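# Move printed part from build plate onto table

## Task

Lift the printed part off the 3-D printer's build plate and place it on the table surface the printer sits on, outside the printer. The plate must stay where it started and the printer must stay upright. The other items next to and behind the printer must remain near their starting spots and keep their orientation. The part must rest there on its own, not held by the robot. Finally, release it and move the grippers away.

## Robot and tools

Robot: two 6-joint arms with parallel-jaw grippers, named left_arm and right_arm. In the shared scene frame the origin sits on the table top midway between the arms, +x points out over the table, +z points up, and left_arm is on the +y side. left_arm's base is at (0, +0.300, 0) m and right_arm's at (0, -0.300, 0) m, both unrotated. The names do not match the left or right side of any image.

Gripper: the fingers point along the gripper's +z axis and close along its y axis. The reported end-effector point lies between the finger pads, roughly 1 cm short of the tips. Reported hand positions can be somewhat off, more so at long reach.

execute_actions(actions, pictures): actions holds at most one item.
- Empty list: no command, just returns the current state.
- Move: {"rows": [[...]], "steps": N}, N from 1 to 15 control steps of 1/30 s (15 by default). Up to 15 rows, one used per step; if rows run out, the final row repeats.
- Wait: {"steps": N} with no rows, N up to 300; it returns once N steps have passed since the previous result, with your reply time counted in.
- pictures: true or false; images come by default.

Each row is one list of 14 numbers, each in [-1, 1], covering both arms even if only one moves: left_arm waist, shoulder, elbow, wrist pitch, wrist yaw, wrist roll, gripper opening, then the same seven for right_arm. The six joint numbers are offsets, not poses. They are scaled so 1.0 equals 1.264 rad (waist), 1.32 (shoulder), 1.276 (elbow), 1.83 (wrist pitch), 1.686 (wrist yaw), 2.022 (wrist roll). They are measured from the joint angles in the most recent result that reported them; within a second or later call of the same reply, and before any result in the scene has shown angles, they count from the arm's angle when the action begins. They are not relative to the previous row. So all-zero rows pull the arm back to those reference angles rather than holding still, and because arms can sag under zeros, re-aim at the wanted angles in a reply's first call and extend the aim if a joint stays short. Joint ranges (rad): waist -2.880 to 2.880, shoulder 0.000 to 3.142, elbow 0.000 to 3.019, wrist pitch -1.693 to 1.571, wrist yaw -1.571 to 1.571, wrist roll -2.094 to 2.094. A call asking a joint to go more than 0.019 rad beyond its range is rejected and nothing is sent; real ends may differ by up to 0.019 rad, and requests beyond them are clipped, reported as "joint sent to its limit" (possibly about an earlier action).

The gripper opening is absolute: +1 fully open, -1 closed. Between the extremes the fingers go to where grip_measured would read the commanded number. To hold something, command about 0.03 below the grip_measured reading for a firm grip, less for a lighter one. Each pad pushes at most about 50 to 62 N, less on very thin parts.

Motion limits: each joint's target is kept within a lead of its measured angle (waist 0.264, shoulder 0.32, elbow 0.276, wrist pitch 0.33, wrist yaw 0.186, wrist roll 0.522 rad), and targets that would move the gripper over 70 mm from its measured position are scaled back, so big moves take several actions. Between calls the arms keep driving toward the last row sent until they settle or a step is HELD; the simulation runs on while you think.

Results: the state line gives each gripper's end_effector_position (m) and end_effector_quat_wxyz. Joint positions and Joint velocities list each arm's six joints (rad, rad/s) plus finger-pad gap (m; 0.094 fully open). grip_measured is the opening on the command scale, possibly off by about 1 mm. Joint torques are total drive outputs with offsets and noise, not pure contact loads. "joint command not followed" means a clearance check altered or blocked joint targets; HELD marks steps where your row was partly or wholly not sent. MOTOR HOT warns from 85 °C; at 100 °C an OVER-TEMPERATURE FAULT drops that arm until it cools, so avoid long heavy holding.

Cameras: cam_head_left and cam_head_right (pinhole, 504x504) and cam_left_wrist and cam_right_wrist (fisheye, 504x504), returned in that order.



Avoid: arms striking or pressing on each other, knocking anything off the table, dropping or slamming the part, hard pushes, tipping the printer or shifting the build plate or nearby items. Brief tugs on a held part or pushes on loose objects may occur. Release the part so it rests unaided, then move clear.

Each tool is called after "Emit:" by a JSON object that holds its "api" and its "payload", one argument or row to a line.

Reference images:

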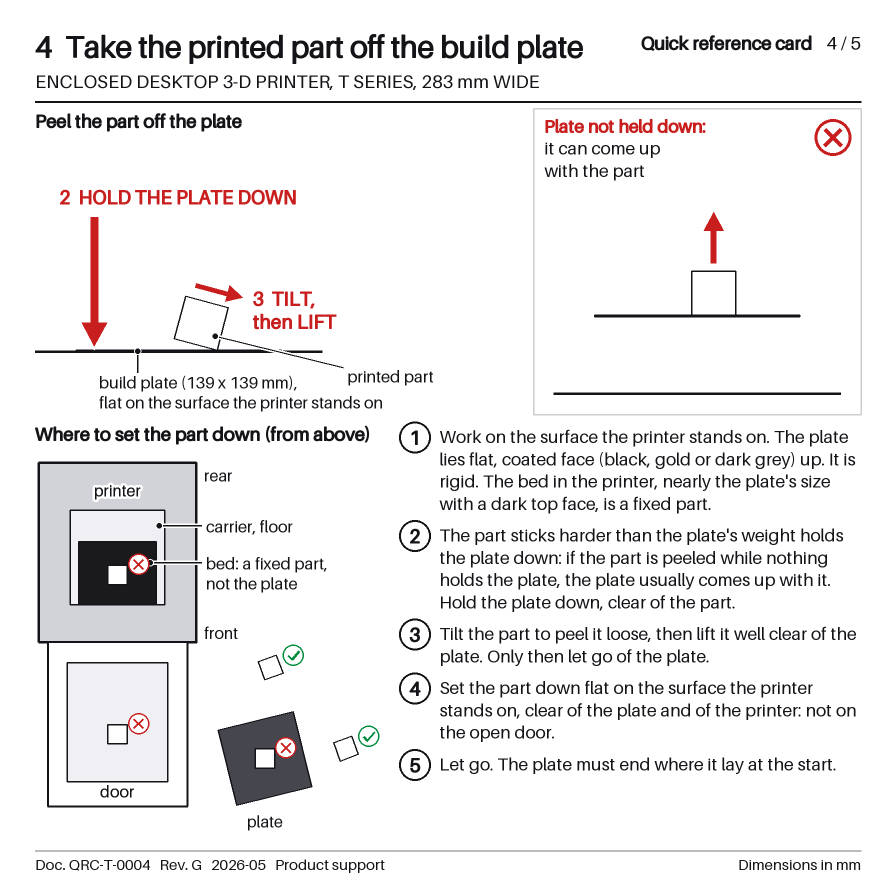

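## Session

Emit:
{"api": "execute_actions", "payload": {
  "actions": []
}}

Scene clock: 0.00 s of 4200.00 s.
left_arm: end_effector_position=(+0.5242, +0.2932, +0.4864) grip_measured=+1.000 end_effector_quat_wxyz=(+0.700, -0.001, +0.714, -0.007) | right_arm: end_effector_position=(+0.5212, -0.2936, +0.4959) grip_measured=+1.000 end_effector_quat_wxyz=(+0.706, -0.001, +0.709, +0.010)
Joint positions: left_arm=[-0.014  1.061  1.053 -0.012 -0.005 -0.011  0.094] | right_arm=[ 0.012  1.053  1.063 -0.014 -0.003  0.013  0.094]
Joint velocities: left_arm=[ 0.005 -0.005  0.007 -0.002 -0.022  0.037  0.   ] | right_arm=[ 0.005 -0.015 -0.007 -0.007  0.007  0.022  0.   ]
Joint torques (N m, as the arm reports them, + toward a larger angle): no reading
Motor temperatures (°C, as the motors report them): left_arm=[27 27 26 29 28 25] | right_arm=[28 27 27 28 25 29]

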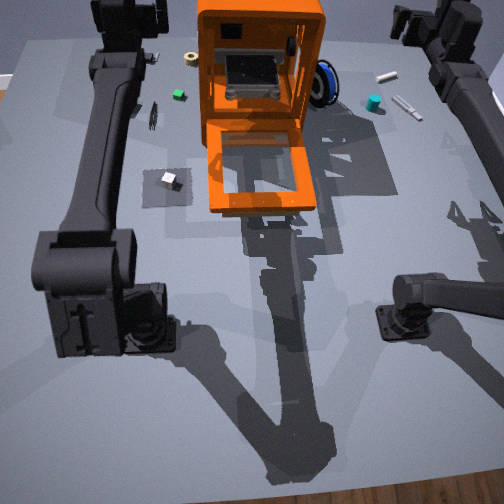

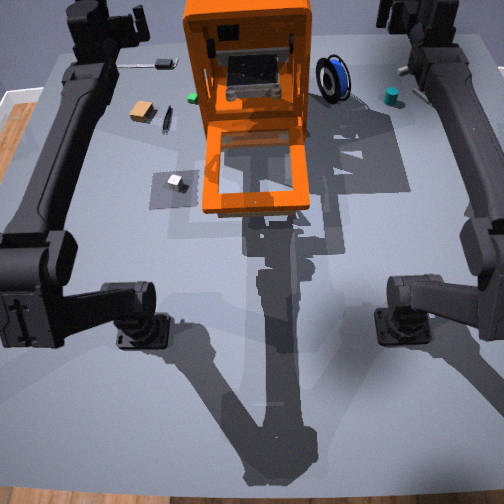

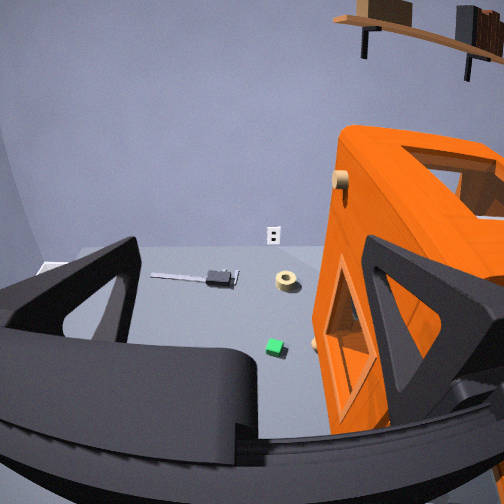

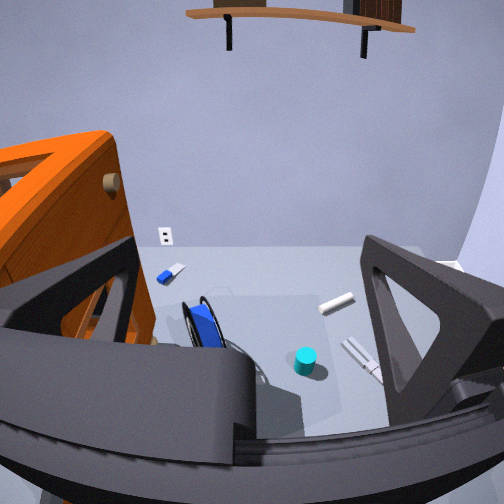

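Emit:
{"api": "zoom_image", "payload": {
  "camera": "cam_head_left",
  "region": [110, 130, 250, 250]
}}

Emit:
{"api": "zoom_image", "payload": {
  "camera": "cam_head_right",
  "region": [110, 130, 250, 250]
}}

Emit:
{"api": "zoom_image", "payload": {
  "camera": "cam_head_right",
  "region": [90, 260, 450, 370]
}}

Emit:
{"api": "zoom_image", "payload": {
  "camera": "cam_head_left",
  "region": [90, 260, 450, 370]
}}

Region (110, 130, 250, 250) of cam_head_left's 504x504 image, scaled by 3.600, with more detail than that image has; it fills the top 432 rows of this view, and the rest is white.

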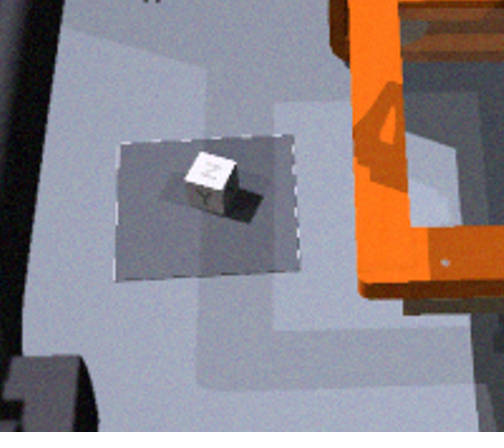

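Region (110, 130, 250, 250) of cam_head_right's 504x504 image, scaled by 3.600, with more detail than that image has; it fills the top 432 rows of this view, and the rest is white.

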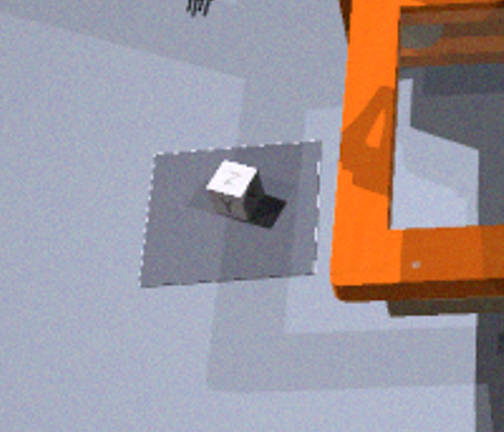

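Region (90, 260, 450, 370) of cam_head_right's 504x504 image, scaled by 1.400, with more detail than that image has; it fills the top 154 rows of this view, and the rest is white.

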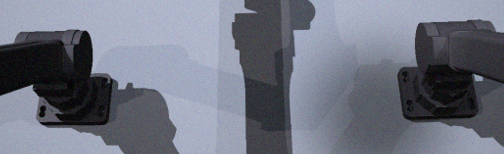

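Region (90, 260, 450, 370) of cam_head_left's 504x504 image, scaled by 1.400, with more detail than that image has; it fills the top 154 rows of this view, and the rest is white.

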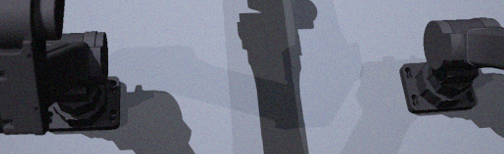

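Emit:
{"api": "execute_actions", "payload": {
  "actions": [
    {"rows":[[0,-0.003,-0.012,-0.03,0,0,1,0,-0.003,-0.012,-0.03,0,0,1],[0,-0.007,-0.025,-0.065,0,0,1,0,-0.006,-0.025,-0.065,0,0,1],[0,-0.011,-0.038,-0.1,0,0,1,0,-0.01,-0.038,-0.1,0,0,1],[0,-0.015,-0.051,-0.135,0,0,1,0,-0.013,-0.052,-0.135,0,0,1],[-0.005,-0.019,-0.064,-0.17,0,0,1,0,-0.017,-0.066,-0.17,0,0,1],[-0.012,-0.023,-0.077,-0.205,0,0,1,0,-0.02,-0.08,-0.205,0,0,1],[-0.02,-0.027,-0.09,-0.24,0,0,1,0,-0.024,-0.094,-0.24,0,0,1],[-0.03,-0.031,-0.103,-0.275,0,0,1,0,-0.027,-0.108,-0.275,0,0,1],[-0.04,-0.035,-0.116,-0.31,0,0,1,0,-0.03,-0.122,-0.31,0,0,1],[-0.05,-0.039,-0.129,-0.34,0,0,1,0,-0.033,-0.136,-0.34,0,0,1],[-0.06,-0.042,-0.14,-0.37,0,0,1,0,-0.036,-0.148,-0.37,0,0,1],[-0.068,-0.045,-0.15,-0.39,0,0,1,0,-0.038,-0.158,-0.39,0,0,1],[-0.075,-0.047,-0.158,-0.405,0,0,1,0,-0.04,-0.166,-0.405,0,0,1],[-0.08,-0.048,-0.163,-0.418,0,0,1,0,-0.041,-0.171,-0.418,0,0,1],[-0.084,-0.048,-0.166,-0.425,0,0,1,0,-0.042,-0.174,-0.425,0,0,1]],"steps":15}
  ],
  "pictures": false
}}

Emit:
{"api": "execute_actions", "payload": {
  "actions": [
    {"steps":20}
  ]
}}

Scene clock: 43.50 s of 4200.00 s.
left_arm: end_effector_position=(+0.4047, +0.2616, +0.2240) grip_measured=+1.000 end_effector_quat_wxyz=(+0.319, +0.040, +0.947, -0.014) | right_arm: end_effector_position=(+0.4072, -0.2950, +0.2311) grip_measured=+1.000 end_effector_quat_wxyz=(+0.327, -0.000, +0.945, +0.006)
Joint positions: left_arm=[-0.096  1.021  0.839 -0.738 -0.005 -0.011  0.094] | right_arm=[ 0.012  1.011  0.845 -0.737 -0.003  0.013  0.094]
Joint velocities: left_arm=[-0.337  0.005 -0.315 -0.838  0.007 -0.007  0.   ] | right_arm=[-0.015  0.005 -0.32  -0.847  0.022 -0.007  0.   ]
Joint torques (N m, as the arm reports them, + toward a larger angle): left_arm=[ 0.89 -5.71 11.88  2.34 -0.09  0.05] | right_arm=[ 0.68 -8.83 11.44  1.51 -0.05  0.03]
Motor temperatures (°C, as the motors report them): left_arm=[27 28 31 29 28 25] | right_arm=[28 27 34 28 25 29]
Steps of this call (steps 1 to 90: nothing new was sent; then 40.00 s passed at rest; steps 91 to 105: all 15 steps of this action). Readings (joint positions):
91: left_arm=[-0.014 1.060 1.053 -0.019 -0.005 -0.011] | right_arm=[0.012 1.052 1.062 -0.021 -0.003 0.013]
92: left_arm=[-0.014 1.059 1.051 -0.042 -0.005 -0.011] | right_arm=[0.012 1.050 1.062 -0.043 -0.003 0.013]
94: left_arm=[-0.014 1.049 1.036 -0.129 -0.005 -0.011] | right_arm=[0.012 1.040 1.049 -0.130 -0.003 0.013]
98: left_arm=[-0.017 1.025 0.964 -0.372 -0.005 -0.011] | right_arm=[0.012 1.015 0.978 -0.367 -0.003 0.013]
105: the state above

Scene clock: 44.17 s of 4200.00 s.
left_arm: end_effector_position=(+0.3900, +0.2559, +0.2177) grip_measured=+1.000 end_effector_quat_wxyz=(+0.301, +0.048, +0.952, -0.016) | right_arm: end_effector_position=(+0.3940, -0.2951, +0.2216) grip_measured=+1.000 end_effector_quat_wxyz=(+0.305, -0.000, +0.952, +0.005)
Joint positions: left_arm=[-0.114  1.002  0.826 -0.782 -0.005 -0.011  0.094] | right_arm=[ 0.012  1.     0.832 -0.782 -0.003  0.013  0.094]
Joint velocities: left_arm=[-0.015 -0.015  0.002  0.007  0.051  0.007  0.   ] | right_arm=[-0.005 -0.005 -0.022 -0.007  0.022  0.066  0.   ]
Joint torques (N m, as the arm reports them, + toward a larger angle): left_arm=[ 0.4  -3.7  11.39  1.6  -0.09  0.05] | right_arm=[ 0.69 -7.41 10.88  0.72 -0.06  0.02]
Motor temperatures (°C, as the motors report them): left_arm=[27 28 31 29 28 25] | right_arm=[28 27 34 28 25 29]
Steps of this call (steps 1 to 20: the robot went on to your last target). Readings (joint positions):
1: left_arm=[-0.105 1.021 0.831 -0.760 -0.005 -0.011] | right_arm=[0.012 1.011 0.836 -0.760 -0.003 0.013]
2: left_arm=[-0.111 1.021 0.826 -0.773 -0.005 -0.011] | right_arm=[0.012 1.011 0.832 -0.773 -0.003 0.013]
4: left_arm=[-0.114 1.019 0.826 -0.782 -0.005 -0.011] | right_arm=[0.012 1.011 0.832 -0.782 -0.003 0.013]
8: left_arm=[-0.114 1.007 0.826 -0.782 -0.005 -0.011] | right_arm=[0.012 1.003 0.832 -0.782 -0.003 0.013]
20: the state above

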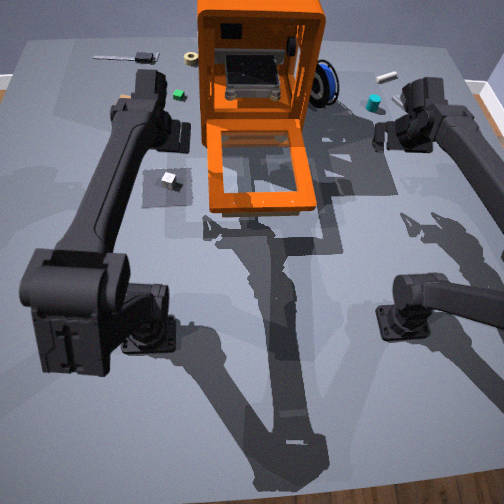

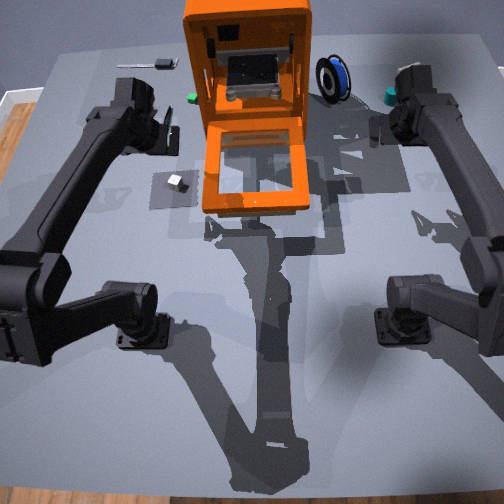

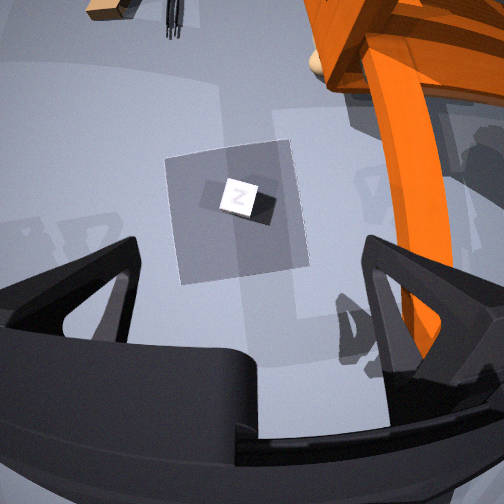

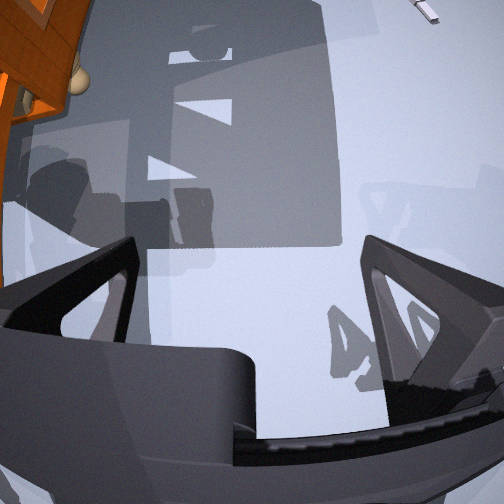

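Emit:
{"api": "zoom_image", "payload": {
  "camera": "cam_left_wrist",
  "region": [150, 125, 330, 305]
}}

Region (150, 125, 330, 305) of cam_left_wrist's 504x504 image, scaled by 2.800, with more detail than that image has.

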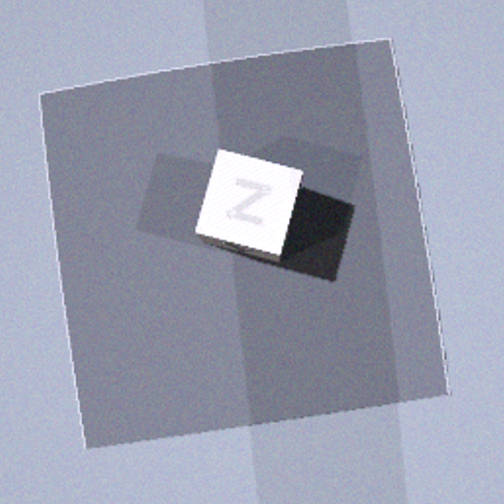

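Emit:
{"api": "zoom_image", "payload": {
  "camera": "cam_left_wrist",
  "region": [280, 0, 504, 380]
}}

Emit:
{"api": "zoom_image", "payload": {
  "camera": "cam_head_right",
  "region": [170, 60, 350, 240]
}}

Region (280, 0, 504, 380) of cam_left_wrist's 504x504 image, scaled by 1.326, with more detail than that image has; it fills the left 297 columns of this view, and the rest is white.

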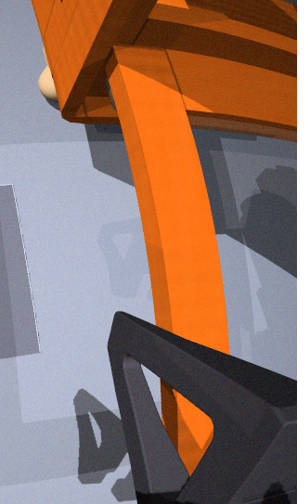

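Region (170, 60, 350, 240) of cam_head_right's 504x504 image, scaled by 2.800, with more detail than that image has.

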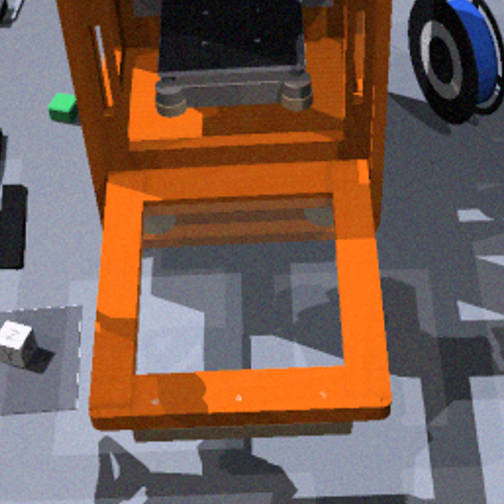

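Emit:
{"api": "execute_actions", "payload": {
  "actions": [
    {"rows":[[0.001,0.005,0.003,-0.002,0,0.002,0.9,0.008,0,0,0,0.002,-0.008,0.8],[0.001,0.013,0.008,-0.006,0,0.005,0.8,0.022,0,0,0,0.006,-0.022,0.6],[0.002,0.024,0.015,-0.011,0,0.008,0.7,0.043,0,0,0,0.011,-0.04,0.4],[0.003,0.038,0.023,-0.017,0,0.012,0.6,0.07,0,0,0,0.017,-0.064,0.2],[0.003,0.054,0.033,-0.023,0.001,0.017,0.5,0.1,0,0,0,0.025,-0.092,0],[0.004,0.071,0.043,-0.03,0.001,0.022,0.4,0.133,0,0,0,0.033,-0.122,-0.2],[0.005,0.089,0.054,-0.038,0.001,0.028,0.3,0.167,0,0,0,0.041,-0.153,-0.4],[0.006,0.107,0.065,-0.046,0.002,0.034,0.2,0.202,0,0,0,0.05,-0.185,-0.6],[0.007,0.125,0.076,-0.054,0.002,0.04,0.2,0.237,0,0,0,0.058,-0.217,-0.8],[0.008,0.143,0.087,-0.062,0.002,0.046,0.2,0.272,0,0,0,0.067,-0.249,-1],[0.009,0.161,0.098,-0.07,0.003,0.052,0.2,0.307,0,0,0,0.075,-0.281,-1],[0.01,0.179,0.109,-0.078,0.003,0.058,0.2,0.342,0,0,0,0.084,-0.313,-1],[0.011,0.197,0.12,-0.086,0.003,0.064,0.2,0.377,0,0,0,0.092,-0.345,-1],[0.012,0.215,0.131,-0.094,0.003,0.07,0.2,0.412,0,0,0,0.101,-0.377,-1],[0.013,0.233,0.142,-0.102,0.003,0.076,0.2,0.447,0,0,0,0.109,-0.409,-1]],"steps":15}
  ],
  "pictures": false
}}

Emit:
{"api": "execute_actions", "payload": {
  "actions": [
    {"rows":[[0.003,0.06,0.036,-0.026,0,0.02,0.2,0.11,0,0,0,0.026,-0.09,-1],[0.004,0.078,0.047,-0.034,0,0.026,0.2,0.145,0,0,0,0.035,-0.122,-1],[0.005,0.096,0.058,-0.042,0,0.032,0.2,0.18,0,0,0,0.043,-0.154,-1],[0.006,0.114,0.069,-0.05,0,0.038,0.2,0.215,0,0,0,0.052,-0.186,-1],[0.007,0.132,0.08,-0.058,0,0.044,0.2,0.25,0,0,0,0.06,-0.218,-1],[0.008,0.15,0.091,-0.066,0,0.05,0.2,0.285,0,0,0,0.069,-0.25,-1],[0.008,0.168,0.102,-0.074,0,0.056,0.2,0.32,0,0,0,0.077,-0.282,-1],[0.009,0.186,0.113,-0.082,0,0.062,0.2,0.355,0,0,0,0.086,-0.314,-1],[0.009,0.203,0.123,-0.089,0,0.067,0.2,0.388,0,0,0,0.094,-0.344,-1],[0.01,0.218,0.132,-0.095,0,0.072,0.2,0.418,0,0,0,0.101,-0.371,-1],[0.01,0.231,0.14,-0.1,0,0.076,0.2,0.444,0,0,0,0.107,-0.394,-1],[0.01,0.241,0.147,-0.104,0,0.079,0.2,0.465,0,0,0,0.112,-0.412,-1],[0.01,0.249,0.152,-0.107,0,0.081,0.2,0.481,0,0,0,0.115,-0.425,-1],[0.01,0.254,0.155,-0.109,0,0.082,0.2,0.491,0,0,0,0.117,-0.432,-1],[0.01,0.256,0.157,-0.11,0,0.083,0.2,0.495,0,0,0,0.118,-0.435,-1]],"steps":15}
  ],
  "pictures": false
}}

Emit:
{"api": "execute_actions", "payload": {
  "actions": [
    {"steps":10}
  ]
}}

Scene clock: 155.07 s of 4200.00 s.
left_arm: end_effector_position=(+0.4069, +0.2537, +0.1566) grip_measured=+0.202 end_effector_quat_wxyz=(+0.158, +0.097, +0.983, -0.000) | right_arm: end_effector_position=(+0.3583, -0.1370, +0.2235) grip_measured=-0.993 end_effector_quat_wxyz=(+0.302, -0.453, +0.834, -0.085)
Joint positions: left_arm=[-0.114  1.26   0.936 -0.93  -0.004  0.084  0.056] | right_arm=[ 0.499  1.     0.832 -0.782  0.163 -0.549  0.   ]
Joint velocities: left_arm=[-0.005  0.708  0.403 -0.447  0.007  0.315 -0.001] | right_arm=[ 1.304 -0.005 -0.007 -0.007  0.344 -1.751 -0.001]
Joint torques (N m, as the arm reports them, + toward a larger angle): left_arm=[ 2.26 -6.37 13.19  1.2   0.05  0.18] | right_arm=[ 0.31 -7.27 10.1   1.15  0.1   0.02]
Motor temperatures (°C, as the motors report them): left_arm=[27 28 32 29 28 25] | right_arm=[28 27 35 28 25 29]
Steps of this call (steps 1 to 15: the robot went on to your last target; steps 16 to 90: nothing new was sent; then 107.40 s passed at rest; steps 91 to 105: all 15 steps of this action). Readings (joint positions):
91: left_arm=[-0.114 1.002 0.826 -0.782 -0.005 -0.011] | right_arm=[0.012 1.000 0.832 -0.782 -0.003 0.012]
92: left_arm=[-0.114 1.002 0.826 -0.782 -0.005 -0.011] | right_arm=[0.013 1.000 0.832 -0.782 -0.000 0.006]
94: left_arm=[-0.114 1.007 0.826 -0.788 -0.005 -0.008] | right_arm=[0.030 1.000 0.832 -0.782 0.017 -0.023]
98: left_arm=[-0.114 1.067 0.841 -0.831 -0.005 0.014] | right_arm=[0.159 1.000 0.832 -0.782 0.067 -0.161]
105: the state above

Scene clock: 155.57 s of 4200.00 s.
left_arm: end_effector_position=(+0.4197, +0.2522, +0.0817) grip_measured=+0.202 end_effector_quat_wxyz=(-0.017, +0.164, +0.986, +0.001) | right_arm: end_effector_position=(+0.2246, +0.0218, +0.2302) grip_measured=-0.993 end_effector_quat_wxyz=(-0.286, +0.853, -0.392, +0.191)
Joint positions: left_arm=[-0.114  1.583  1.089 -1.111 -0.004  0.215  0.056] | right_arm=[ 1.114  1.     0.832 -0.782  0.352 -1.28   0.   ]
Joint velocities: left_arm=[-0.024  0.278  0.134 -0.159 -0.007  0.139  0.   ] | right_arm=[ 0.523  0.005 -0.007  0.012  0.037 -1.018 -0.001]
Joint torques (N m, as the arm reports them, + toward a larger angle): left_arm=[  1.94 -11.12  11.3    0.4   -0.07   0.16] | right_arm=[-0.84 -7.08  9.94  1.11  0.35  0.05]
Motor temperatures (°C, as the motors report them): left_arm=[27 28 32 29 28 25] | right_arm=[28 27 35 28 25 29]
Steps of this call (steps 1 to 15: all 15 steps of this action). Readings (joint positions):
1: left_arm=[-0.114 1.284 0.947 -0.942 -0.004 0.091] | right_arm=[0.544 1.000 0.832 -0.782 0.184 -0.588]
2: left_arm=[-0.114 1.306 0.955 -0.952 -0.004 0.097] | right_arm=[0.591 1.000 0.832 -0.782 0.203 -0.625]
4: left_arm=[-0.114 1.350 0.968 -0.980 -0.004 0.113] | right_arm=[0.685 1.000 0.832 -0.782 0.234 -0.713]
8: left_arm=[-0.114 1.448 1.009 -1.043 -0.004 0.153] | right_arm=[0.867 1.000 0.832 -0.782 0.291 -0.930]
15: the state above

Scene clock: 155.90 s of 4200.00 s.
left_arm: end_effector_position=(+0.4197, +0.2522, +0.0798) grip_measured=+0.202 end_effector_quat_wxyz=(-0.024, +0.175, +0.984, +0.000) | right_arm: end_effector_position=(+0.2191, +0.0255, +0.2305) grip_measured=-0.993 end_effector_quat_wxyz=(-0.275, +0.879, -0.330, +0.209)
Joint positions: left_arm=[-0.114  1.594  1.096 -1.121 -0.004  0.238  0.056] | right_arm=[ 1.134  1.     0.832 -0.782  0.358 -1.405  0.   ]
Joint velocities: left_arm=[ 0.015  0.005 -0.007  0.002  0.007  0.037 -0.   ] | right_arm=[-0.015 -0.005 -0.012 -0.007  0.066 -0.139 -0.001]
Joint torques (N m, as the arm reports them, + toward a larger angle): left_arm=[  1.95 -10.93  11.43   0.39  -0.06   0.15] | right_arm=[ 0.01 -7.2  10.05  1.09  0.23  0.02]
Motor temperatures (°C, as the motors report them): left_arm=[27 28 32 29 28 25] | right_arm=[28 27 35 28 25 29]
Steps of this call (steps 1 to 10: the robot went on to your last target). Readings (joint positions):
1: left_arm=[-0.114 1.590 1.092 -1.114 -0.004 0.220] | right_arm=[1.127 1.000 0.832 -0.782 0.353 -1.308]
2: left_arm=[-0.114 1.593 1.093 -1.116 -0.004 0.224] | right_arm=[1.133 1.000 0.832 -0.782 0.354 -1.331]
4: left_arm=[-0.114 1.594 1.093 -1.120 -0.004 0.230] | right_arm=[1.134 1.000 0.832 -0.782 0.357 -1.363]
8: left_arm=[-0.114 1.594 1.096 -1.121 -0.004 0.236] | right_arm=[1.134 1.000 0.832 -0.782 0.358 -1.397]
10: the state above

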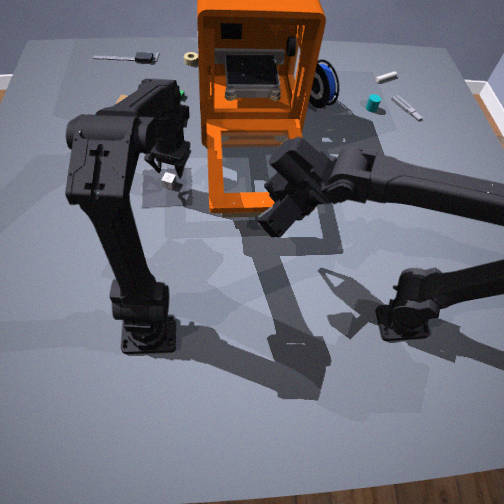

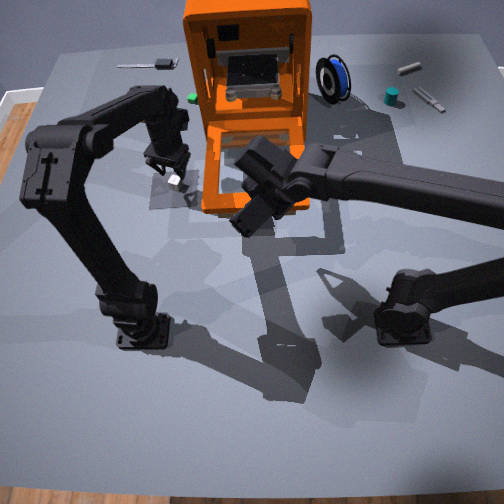

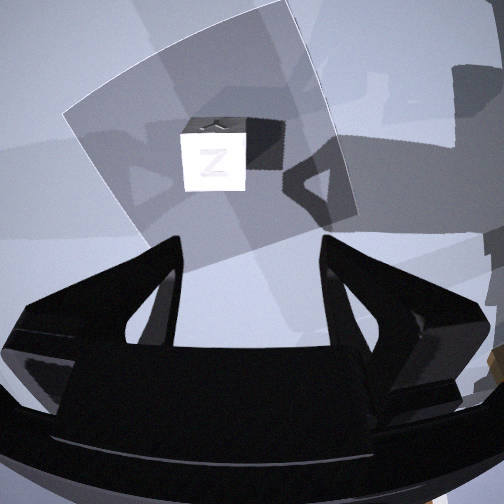

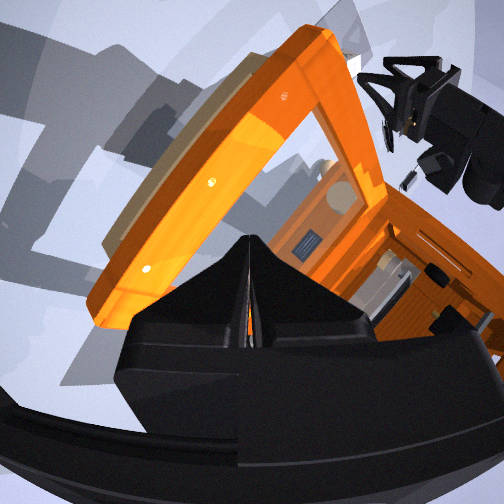

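Emit:
{"api": "execute_actions", "payload": {
  "actions": [
    {"rows":[[0.003,0.003,0.034,-0.006,0,0.008,0.2,-0.002,0.006,0.03,0.002,0,-0.008,-1],[0.006,0.003,0.038,-0.007,0,0.01,0.2,-0.004,0.018,0.038,0.005,0,-0.014,-1],[0.009,0.003,0.043,-0.008,0,0.012,0.2,-0.007,0.036,0.05,0.01,0,-0.021,-1],[0.012,0.003,0.048,-0.009,0,0.014,0.2,-0.01,0.059,0.066,0.016,0,-0.028,-1],[0.015,0.003,0.053,-0.01,0,0.016,0.2,-0.013,0.086,0.084,0.023,0,-0.035,-1],[0.018,0.003,0.058,-0.011,0,0.018,0.2,-0.016,0.115,0.104,0.03,0,-0.042,-1],[0.021,0.003,0.063,-0.012,0,0.02,0.2,-0.019,0.145,0.124,0.038,0,-0.049,-1],[0.023,0.003,0.068,-0.0126,0,0.022,0.2,-0.022,0.175,0.144,0.046,0,-0.056,-1],[0.0245,0.003,0.072,-0.0126,0,0.024,0.2,-0.025,0.205,0.164,0.054,0,-0.063,-1],[0.0245,0.003,0.076,-0.0126,0,0.026,0.2,-0.028,0.235,0.184,0.062,0,-0.07,-1],[0.0245,0.003,0.079,-0.0126,0,0.026,0.2,-0.028,0.265,0.204,0.07,0,-0.076,-1],[0.0245,0.003,0.08,-0.0126,0,0.026,0.2,-0.028,0.295,0.224,0.078,0,-0.081,-1],[0.0245,0.003,0.08,-0.0126,0,0.026,0.2,-0.028,0.325,0.244,0.086,0,-0.085,-1],[0.0245,0.003,0.08,-0.0126,0,0.026,0.2,-0.028,0.355,0.264,0.094,0,-0.088,-1],[0.0245,0.003,0.08,-0.0126,0,0.026,0.2,-0.028,0.385,0.284,0.102,0,-0.088,-1]],"steps":15}
  ],
  "pictures": false
}}

Emit:
{"api": "execute_actions", "payload": {
  "actions": [
    {"rows":[[0,0,0.03,0,0,0.005,0.2,0,0.085,0.09,0.022,0,-0.02,-1],[0,0,0.03,0,0,0.005,0.2,0,0.115,0.11,0.03,0,-0.02,-1],[0,0,0.03,0,0,0.005,0.2,0,0.145,0.13,0.038,0,-0.02,-1],[0,0,0.03,0,0,0.005,0.2,0,0.175,0.15,0.046,0,-0.02,-1],[0,0,0.03,0,0,0.005,0.2,0,0.205,0.17,0.054,0,-0.02,-1],[0,0,0.03,0,0,0.005,0.2,0,0.235,0.19,0.062,0,-0.02,-1],[0,0,0.03,0,0,0.005,0.2,0,0.265,0.21,0.07,0,-0.02,-1],[0,0,0.03,0,0,0.005,0.2,0,0.294,0.23,0.078,0,-0.02,-1],[0,0,0.03,0,0,0.005,0.2,0,0.322,0.25,0.085,0,-0.02,-1],[0,0,0.03,0,0,0.005,0.2,0,0.348,0.27,0.091,0,-0.02,-1],[0,0,0.03,0,0,0.005,0.2,0,0.371,0.29,0.096,0,-0.02,-1],[0,0,0.03,0,0,0.005,0.2,0,0.39,0.305,0.1,0,-0.02,-1],[0,0,0.03,0,0,0.005,0.2,0,0.405,0.318,0.103,0,-0.02,-1],[0,0,0.03,0,0,0.005,0.2,0,0.415,0.327,0.105,0,-0.02,-1],[0,0,0.03,0,0,0.005,0.2,0,0.42,0.333,0.106,0,-0.02,-1]],"steps":15}
  ],
  "pictures": false
}}

Emit:
{"api": "execute_actions", "payload": {
  "actions": [
    {"steps":12}
  ]
}}

Scene clock: 181.47 s of 4200.00 s.
left_arm: end_effector_position=(+0.4451, +0.2576, +0.1024) grip_measured=+0.202 end_effector_quat_wxyz=(+0.003, +0.184, +0.983, +0.002) | right_arm: end_effector_position=(+0.2942, +0.1515, +0.2110) grip_measured=-0.993 end_effector_quat_wxyz=(-0.262, +0.893, -0.282, +0.231)
Joint positions: left_arm=[-0.096  1.594  1.164 -1.135 -0.004  0.274  0.056] | right_arm=[ 1.106  1.42   1.116 -0.635  0.358 -1.541  0.   ]
Joint velocities: left_arm=[ 0.005 -0.005  0.007  0.017 -0.022  0.081  0.   ] | right_arm=[-0.024  1.197  0.691  0.403  0.022 -0.256 -0.001]
Joint torques (N m, as the arm reports them, + toward a larger angle): left_arm=[  2.03 -11.4   11.33   0.5   -0.06   0.18] | right_arm=[  0.52 -12.67  12.85   1.53   0.07   0.  ]
Motor temperatures (°C, as the motors report them): left_arm=[27 28 33 29 28 25] | right_arm=[28 27 35 28 25 29]
Steps of this call (steps 1 to 30: the robot went on to your last target; steps 31 to 90: nothing new was sent; then 22.07 s passed at rest; steps 91 to 105: all 15 steps of this action). Readings (joint positions):
91: left_arm=[-0.114 1.594 1.097 -1.122 -0.004 0.241] | right_arm=[1.134 1.000 0.832 -0.782 0.358 -1.420]
92: left_arm=[-0.114 1.594 1.097 -1.123 -0.004 0.242] | right_arm=[1.134 1.001 0.832 -0.782 0.358 -1.421]
94: left_arm=[-0.114 1.594 1.102 -1.126 -0.004 0.245] | right_arm=[1.133 1.011 0.838 -0.781 0.358 -1.429]
98: left_arm=[-0.110 1.594 1.127 -1.133 -0.004 0.257] | right_arm=[1.126 1.119 0.916 -0.748 0.358 -1.465]
105: the state above

Scene clock: 181.97 s of 4200.00 s.
left_arm: end_effector_position=(+0.4452, +0.2576, +0.1025) grip_measured=+0.202 end_effector_quat_wxyz=(+0.003, +0.184, +0.983, +0.002) | right_arm: end_effector_position=(+0.3713, +0.3055, +0.1040) grip_measured=-0.993 end_effector_quat_wxyz=(-0.269, +0.894, -0.270, +0.237)
Joint positions: left_arm=[-0.096  1.594  1.164 -1.135 -0.004  0.274  0.056] | right_arm=[ 1.106  1.94   1.484 -0.461  0.358 -1.571  0.   ]
Joint velocities: left_arm=[-0.005  0.005  0.007 -0.027  0.037  0.022  0.001] | right_arm=[-0.005  0.64   0.3    0.144 -0.022 -0.066 -0.001]
Joint torques (N m, as the arm reports them, + toward a larger angle): left_arm=[  0.87 -11.78  11.64   0.85  -0.06   0.15] | right_arm=[  0.68 -21.68  12.57   1.63   0.07  -0.03]
Motor temperatures (°C, as the motors report them): left_arm=[27 28 33 29 28 25] | right_arm=[28 27 35 28 25 29]
Steps of this call (steps 1 to 15: all 15 steps of this action). Readings (joint positions):
1: left_arm=[-0.096 1.594 1.164 -1.135 -0.004 0.274] | right_arm=[1.106 1.459 1.141 -0.624 0.358 -1.547]
2: left_arm=[-0.096 1.594 1.164 -1.135 -0.004 0.274] | right_arm=[1.106 1.498 1.166 -0.616 0.358 -1.552]
4: left_arm=[-0.096 1.594 1.164 -1.135 -0.004 0.274] | right_arm=[1.106 1.571 1.216 -0.593 0.358 -1.560]
8: left_arm=[-0.096 1.594 1.164 -1.135 -0.004 0.274] | right_arm=[1.106 1.715 1.324 -0.537 0.358 -1.568]
15: the state above

Scene clock: 182.37 s of 4200.00 s.
left_arm: end_effector_position=(+0.4452, +0.2576, +0.1025) grip_measured=+0.202 end_effector_quat_wxyz=(+0.003, +0.184, +0.983, +0.002) | right_arm: end_effector_position=(+0.3732, +0.3093, +0.0864) grip_measured=-0.993 end_effector_quat_wxyz=(-0.260, +0.897, -0.268, +0.236)
Joint positions: left_arm=[-0.096  1.594  1.164 -1.135 -0.004  0.274  0.056] | right_arm=[ 1.106  1.976  1.496 -0.456  0.358 -1.573  0.   ]
Joint velocities: left_arm=[ 0.005  0.005 -0.017 -0.002  0.037  0.007 -0.   ] | right_arm=[-0.005 -0.044  0.017  0.002 -0.022 -0.022 -0.001]
Joint torques (N m, as the arm reports them, + toward a larger angle): left_arm=[  0.91 -12.03  11.69   0.84  -0.06   0.15] | right_arm=[  0.66 -21.31  12.74   1.7    0.07   0.  ]
Motor temperatures (°C, as the motors report them): left_arm=[27 28 33 29 28 25] | right_arm=[28 28 35 28 25 29]
Steps of this call (steps 1 to 12: the robot went on to your last target). Readings (joint positions):
1: left_arm=[-0.096 1.594 1.164 -1.135 -0.004 0.274] | right_arm=[1.106 1.959 1.491 -0.457 0.358 -1.572]
2: left_arm=[-0.096 1.594 1.164 -1.135 -0.004 0.274] | right_arm=[1.106 1.972 1.493 -0.456 0.358 -1.572]
4: left_arm=[-0.096 1.594 1.164 -1.135 -0.004 0.274] | right_arm=[1.106 1.985 1.493 -0.456 0.358 -1.573]
8: left_arm=[-0.096 1.594 1.164 -1.135 -0.004 0.274] | right_arm=[1.106 1.984 1.495 -0.456 0.358 -1.573]
12: the state above

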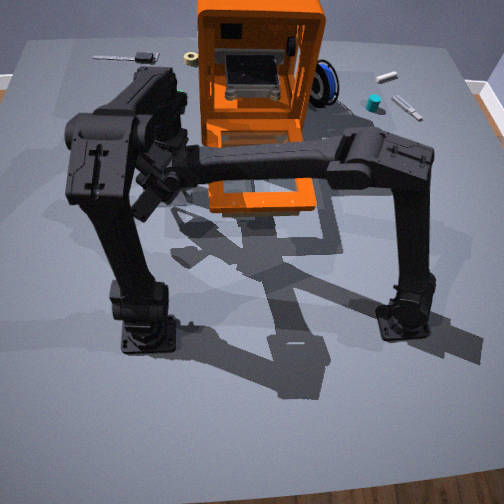

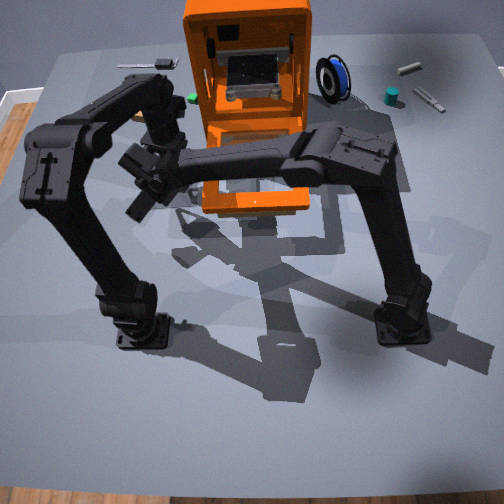

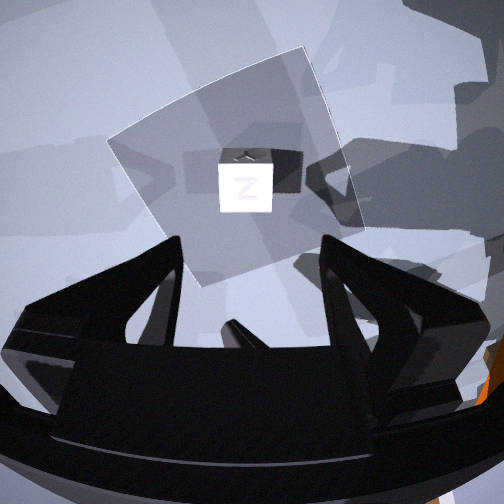

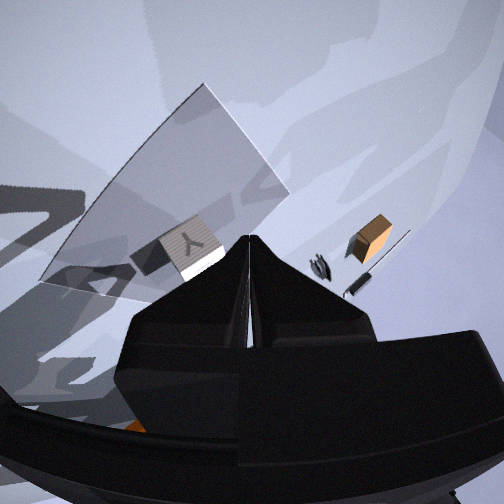

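Emit:
{"api": "zoom_image", "payload": {
  "camera": "cam_left_wrist",
  "region": [150, 220, 350, 360]
}}

Emit:
{"api": "zoom_image", "payload": {
  "camera": "cam_right_wrist",
  "region": [20, 60, 320, 320]
}}

Region (150, 220, 350, 360) of cam_left_wrist's 504x504 image, scaled by 2.520, with more detail than that image has; it fills the top 353 rows of this view, and the rest is white.

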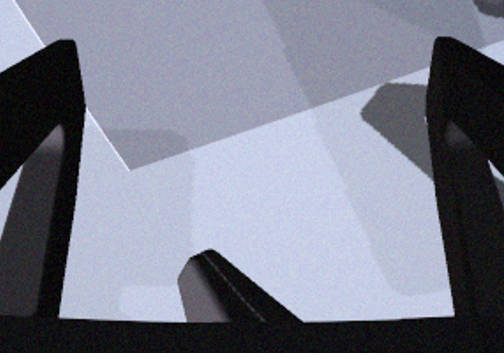

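Region (20, 60, 320, 320) of cam_right_wrist's 504x504 image, scaled by 1.680, with more detail than that image has; it fills the top 437 rows of this view, and the rest is white.

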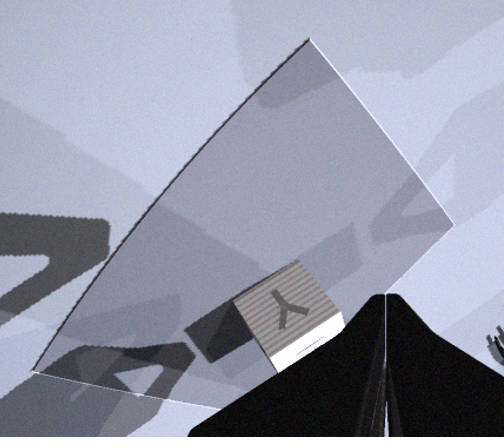

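Emit:
{"api": "execute_actions", "payload": {
  "actions": [
    {"rows":[[0.004,0.003,0.012,0.005,0,0.003,0.2,0.003,0.003,0.032,0.008,0,0,-1],[0.008,0.007,0.009,0.01,0,0.004,0.2,0.006,0.007,0.034,0.011,0,0,-1],[0.012,0.013,0.004,0.017,0,0.005,0.2,0.009,0.012,0.035,0.014,0,0,-1],[0.0158,0.02,-0.002,0.026,0,0.006,0.2,0.012,0.018,0.036,0.018,0,0,-1],[0.0158,0.028,-0.009,0.036,0,0.007,0.2,0.015,0.025,0.037,0.022,0,0,-1],[0.0158,0.036,-0.017,0.047,0,0.008,0.2,0.018,0.032,0.039,0.026,0,0,-1],[0.0158,0.044,-0.025,0.059,0,0.008,0.2,0.0205,0.04,0.04,0.03,0,0,-1],[0.0158,0.052,-0.033,0.071,0,0.008,0.2,0.0205,0.048,0.042,0.034,0,0,-1],[0.0158,0.06,-0.041,0.082,0,0.008,0.2,0.0205,0.055,0.043,0.038,0,0,-1],[0.0158,0.067,-0.048,0.093,0,0.008,0.2,0.0205,0.062,0.044,0.042,0,0,-1],[0.0158,0.074,-0.055,0.102,0,0.008,0.2,0.0205,0.068,0.045,0.045,0,0,-1],[0.0158,0.08,-0.06,0.11,0,0.008,0.2,0.0205,0.073,0.046,0.048,0,0,-1],[0.0158,0.084,-0.064,0.116,0,0.008,0.2,0.0205,0.077,0.047,0.05,0,0,-1],[0.0158,0.087,-0.067,0.12,0,0.008,0.2,0.0205,0.08,0.048,0.051,0,0,-1],[0.0158,0.089,-0.069,0.1224,0,0.008,0.2,0.0205,0.082,0.048,0.051,0,0,-1]],"steps":15}
  ],
  "pictures": false
}}

Emit:
{"api": "execute_actions", "payload": {
  "actions": [
    {"steps":15}
  ]
}}

Scene clock: 218.37 s of 4200.00 s.
left_arm: end_effector_position=(+0.4538, +0.2588, +0.0370) grip_measured=+0.202 end_effector_quat_wxyz=(+0.016, +0.183, +0.983, +0.003) | right_arm: end_effector_position=(+0.3697, +0.3333, +0.0640) grip_measured=-0.993 end_effector_quat_wxyz=(-0.279, +0.894, -0.261, +0.236)
Joint positions: left_arm=[-0.091  1.686  1.085 -0.938 -0.004  0.278  0.056] | right_arm=[ 1.125  2.038  1.519 -0.38   0.358 -1.573  0.   ]
Joint velocities: left_arm=[-0.015  0.366 -0.208  0.247 -0.007 -0.007 -0.001] | right_arm=[ 0.015  0.269  0.027  0.042 -0.051 -0.095 -0.001]
Joint torques (N m, as the arm reports them, + toward a larger angle): left_arm=[  2.27 -12.5    8.11   1.19  -0.06   0.14] | right_arm=[  1.03 -19.81  12.2    1.88   0.07   0.08]
Motor temperatures (°C, as the motors report them): left_arm=[27 29 33 29 28 25] | right_arm=[28 30 38 29 25 29]
Steps of this call (steps 1 to 30: the robot went on to your last target; steps 31 to 90: nothing new was sent; then 32.50 s passed at rest; steps 91 to 105: all 15 steps of this action). Readings (joint positions):
91: left_arm=[-0.096 1.594 1.164 -1.135 -0.004 0.274] | right_arm=[1.106 1.973 1.498 -0.456 0.358 -1.573]
92: left_arm=[-0.096 1.594 1.164 -1.133 -0.004 0.274] | right_arm=[1.106 1.973 1.498 -0.455 0.358 -1.573]
94: left_arm=[-0.096 1.594 1.164 -1.121 -0.004 0.274] | right_arm=[1.106 1.973 1.498 -0.449 0.358 -1.573]
98: left_arm=[-0.093 1.605 1.151 -1.054 -0.004 0.277] | right_arm=[1.111 1.980 1.503 -0.424 0.358 -1.573]
105: the state above

Scene clock: 218.87 s of 4200.00 s.
left_arm: end_effector_position=(+0.4475, +0.2594, +0.0206) grip_measured=+0.202 end_effector_quat_wxyz=(+0.003, +0.184, +0.983, +0.002) | right_arm: end_effector_position=(+0.3683, +0.3318, +0.0406) grip_measured=-0.993 end_effector_quat_wxyz=(-0.264, +0.899, -0.260, +0.233)
Joint positions: left_arm=[-0.091  1.712  1.068 -0.921 -0.004  0.279  0.056] | right_arm=[ 1.126  2.072  1.519 -0.377  0.358 -1.573  0.   ]
Joint velocities: left_arm=[ 0.005 -0.015  0.002  0.012  0.095 -0.095 -0.   ] | right_arm=[-0.005 -0.005 -0.022 -0.002 -0.007 -0.007 -0.001]
Joint torques (N m, as the arm reports them, + toward a larger angle): left_arm=[  2.2  -12.93   8.18   1.28  -0.06   0.17] | right_arm=[  1.19 -21.33  11.94   1.81   0.07   0.08]
Motor temperatures (°C, as the motors report them): left_arm=[27 29 33 29 28 25] | right_arm=[28 30 38 29 25 29]
Steps of this call (steps 1 to 15: the robot went on to your last target). Readings (joint positions):
1: left_arm=[-0.091 1.697 1.079 -0.931 -0.004 0.279] | right_arm=[1.126 2.047 1.519 -0.379 0.358 -1.573]
2: left_arm=[-0.091 1.705 1.074 -0.928 -0.004 0.279] | right_arm=[1.126 2.055 1.519 -0.379 0.358 -1.573]
4: left_arm=[-0.091 1.713 1.069 -0.926 -0.004 0.279] | right_arm=[1.126 2.067 1.519 -0.379 0.358 -1.573]
8: left_arm=[-0.091 1.712 1.068 -0.921 -0.004 0.279] | right_arm=[1.126 2.072 1.519 -0.379 0.358 -1.573]
15: the state above

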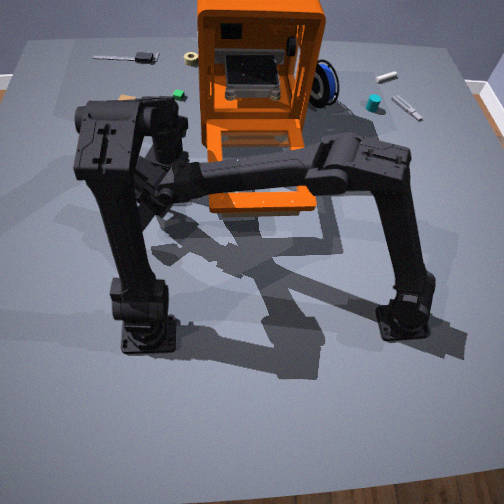

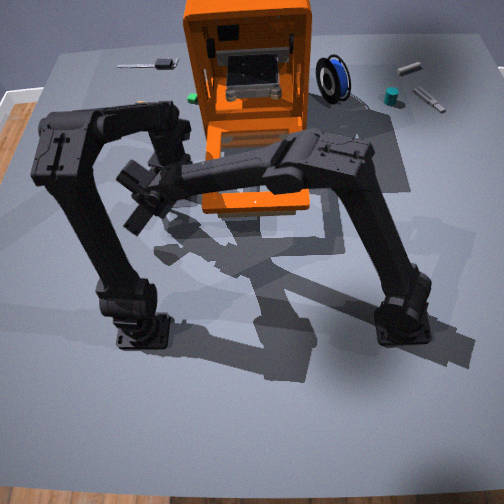

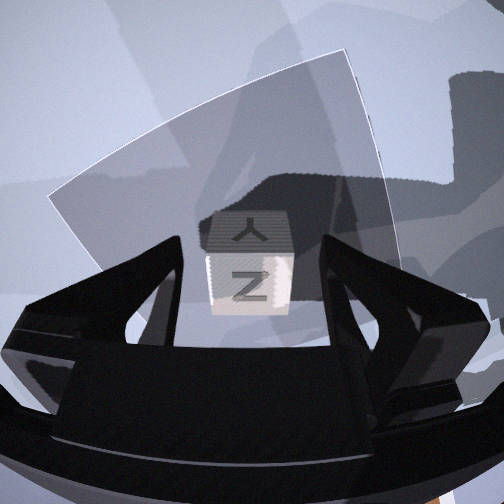

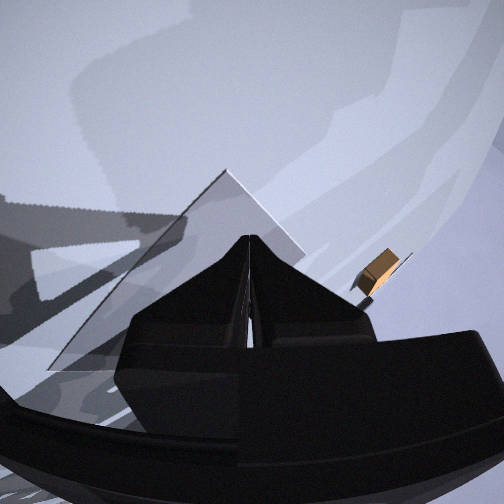

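Emit:
{"api": "execute_actions", "payload": {
  "actions": [
    {"rows":[[0.006,0,0.008,0.004,0,0,0.2,0,0.008,0.031,0.0077,0.005,0,-1],[0.006,0,0.008,0.004,0,0,0.2,0,0.011,0.031,0.0077,0.011,0,-1],[0.006,0,0.008,0.004,0,0,0.2,0,0.014,0.031,0.0077,0.017,0,-1],[0.006,0,0.008,0.004,0,0,0.2,0,0.016,0.031,0.0077,0.022,0,-1],[0.006,0,0.008,0.004,0,0,0.2,0,0.018,0.031,0.0077,0.026,0,-1],[0.006,0,0.008,0.004,0,0,0.2,0,0.02,0.031,0.0077,0.029,0,-1],[0.006,0,0.008,0.004,0,0,0.2,0,0.022,0.031,0.0077,0.029,0,-1],[0.006,0,0.008,0.004,0,0,0.2,0,0.024,0.031,0.0077,0.029,0,-1],[0.006,0,0.008,0.004,0,0,0.15,0,0.026,0.031,0.0077,0.029,0,-1],[0.006,0,0.008,0.004,0,0,0.1,0,0.028,0.031,0.0077,0.029,0,-1],[0.006,0,0.008,0.004,0,0,0.05,0,0.029,0.031,0.0077,0.029,0,-1],[0.006,0,0.008,0.004,0,0,0,0,0.03,0.031,0.0077,0.029,0,-1],[0.006,0,0.008,0.004,0,0,-0.05,0,0.031,0.031,0.0077,0.029,0,-1],[0.006,0,0.008,0.004,0,0,-0.1,0,0.032,0.031,0.0077,0.029,0,-1],[0.006,0,0.008,0.004,0,0,-0.15,0,0.033,0.031,0.0077,0.029,0,-1]],"steps":15}
  ],
  "pictures": false
}}

Emit:
{"api": "execute_actions", "payload": {
  "actions": [
    {"steps":15}
  ]
}}

Scene clock: 237.50 s of 4200.00 s.
left_arm: end_effector_position=(+0.4475, +0.2594, +0.0206) grip_measured=-0.122 end_effector_quat_wxyz=(+0.003, +0.184, +0.983, +0.002) | right_arm: end_effector_position=(+0.3738, +0.3268, +0.0396) grip_measured=-0.993 end_effector_quat_wxyz=(-0.257, +0.894, -0.265, +0.253)
Joint positions: left_arm=[-0.091  1.712  1.068 -0.921 -0.004  0.279  0.041] | right_arm=[ 1.126  2.077  1.519 -0.377  0.402 -1.573  0.   ]
Joint velocities: left_arm=[-0.005 -0.015 -0.007 -0.007 -0.007 -0.051 -0.051] | right_arm=[-0.005  0.034 -0.017 -0.022 -0.007 -0.022  0.001]
Joint torques (N m, as the arm reports them, + toward a larger angle): left_arm=[  1.5  -12.67   8.37   1.11  -0.06   0.05] | right_arm=[  0.89 -19.67  11.95   1.67   0.25   0.08]
Motor temperatures (°C, as the motors report them): left_arm=[27 29 32 29 28 25] | right_arm=[28 31 38 29 25 29]
Steps of this call (steps 1 to 15: the robot went on to your last target; steps 16 to 90: nothing new was sent; then 15.13 s passed at rest; steps 91 to 105: all 15 steps of this action). Readings (joint positions):
91: left_arm=[-0.091 1.712 1.068 -0.921 -0.004 0.279] | right_arm=[1.126 2.072 1.519 -0.377 0.360 -1.573]
92: left_arm=[-0.091 1.712 1.068 -0.921 -0.004 0.279] | right_arm=[1.126 2.072 1.519 -0.377 0.366 -1.573]
94: left_arm=[-0.091 1.712 1.068 -0.921 -0.004 0.279] | right_arm=[1.126 2.072 1.519 -0.377 0.383 -1.573]
98: left_arm=[-0.091 1.712 1.068 -0.921 -0.004 0.279] | right_arm=[1.126 2.072 1.519 -0.377 0.402 -1.573]
105: the state above

Scene clock: 238.00 s of 4200.00 s.
left_arm: end_effector_position=(+0.4475, +0.2594, +0.0206) grip_measured=-0.148 end_effector_quat_wxyz=(+0.003, +0.184, +0.983, +0.002) | right_arm: end_effector_position=(+0.3734, +0.3261, +0.0331) grip_measured=-0.993 end_effector_quat_wxyz=(-0.252, +0.896, -0.265, +0.252)
Joint positions: left_arm=[-0.091  1.712  1.068 -0.921 -0.004  0.279  0.04 ] | right_arm=[ 1.126  2.086  1.519 -0.377  0.402 -1.573  0.   ]
Joint velocities: left_arm=[-0.005 -0.015 -0.037  0.002 -0.007 -0.066 -0.001] | right_arm=[ 0.005 -0.005 -0.002 -0.012 -0.066  0.007 -0.001]
Joint torques (N m, as the arm reports them, + toward a larger angle): left_arm=[  1.52 -12.67   8.38   1.12  -0.06   0.06] | right_arm=[  0.64 -20.03  11.99   1.67   0.25   0.08]
Motor temperatures (°C, as the motors report them): left_arm=[27 29 32 29 28 25] | right_arm=[28 31 38 29 25 29]
Steps of this call (steps 1 to 15: the robot went on to your last target). Readings (joint positions):
1: left_arm=[-0.091 1.712 1.068 -0.921 -0.004 0.279] | right_arm=[1.126 2.078 1.519 -0.377 0.402 -1.573]
2: left_arm=[-0.091 1.712 1.068 -0.921 -0.004 0.279] | right_arm=[1.126 2.080 1.519 -0.377 0.402 -1.573]
4: left_arm=[-0.091 1.712 1.068 -0.921 -0.004 0.279] | right_arm=[1.126 2.083 1.519 -0.377 0.402 -1.573]
8: left_arm=[-0.091 1.712 1.068 -0.921 -0.004 0.279] | right_arm=[1.126 2.086 1.519 -0.377 0.402 -1.573]
15: the state above
All arms were judged still, so your last target was given up. Only a new action makes them travel on or press farther. Fingers that are still opening or closing keep moving.

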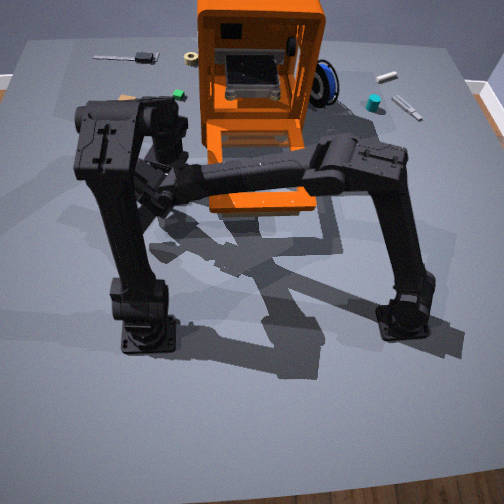

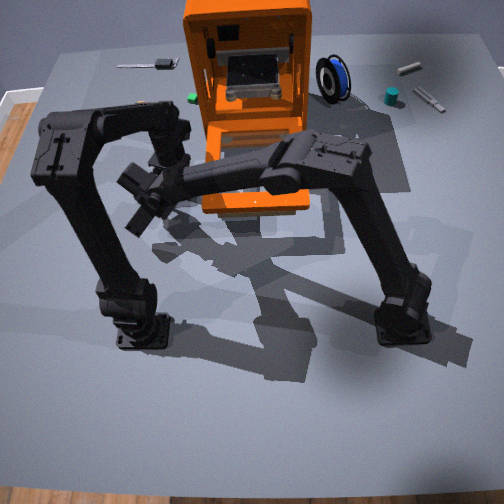

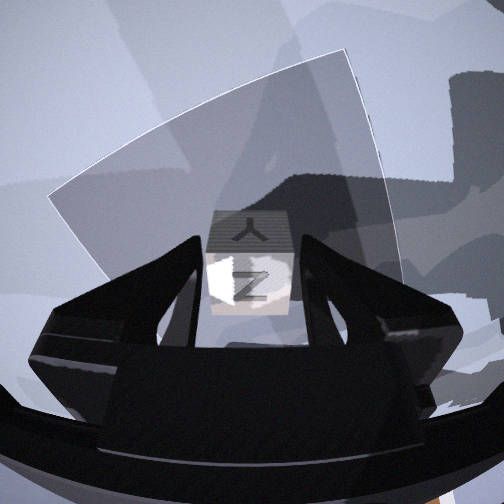

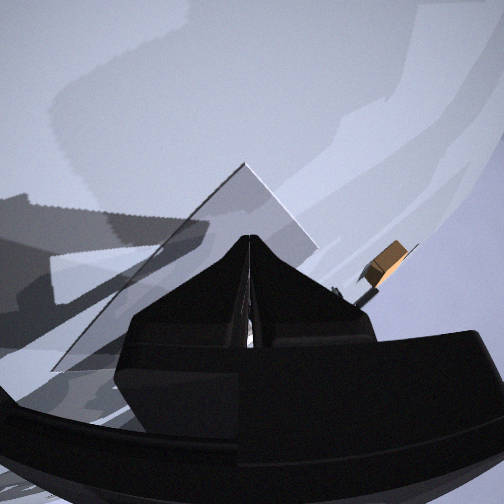

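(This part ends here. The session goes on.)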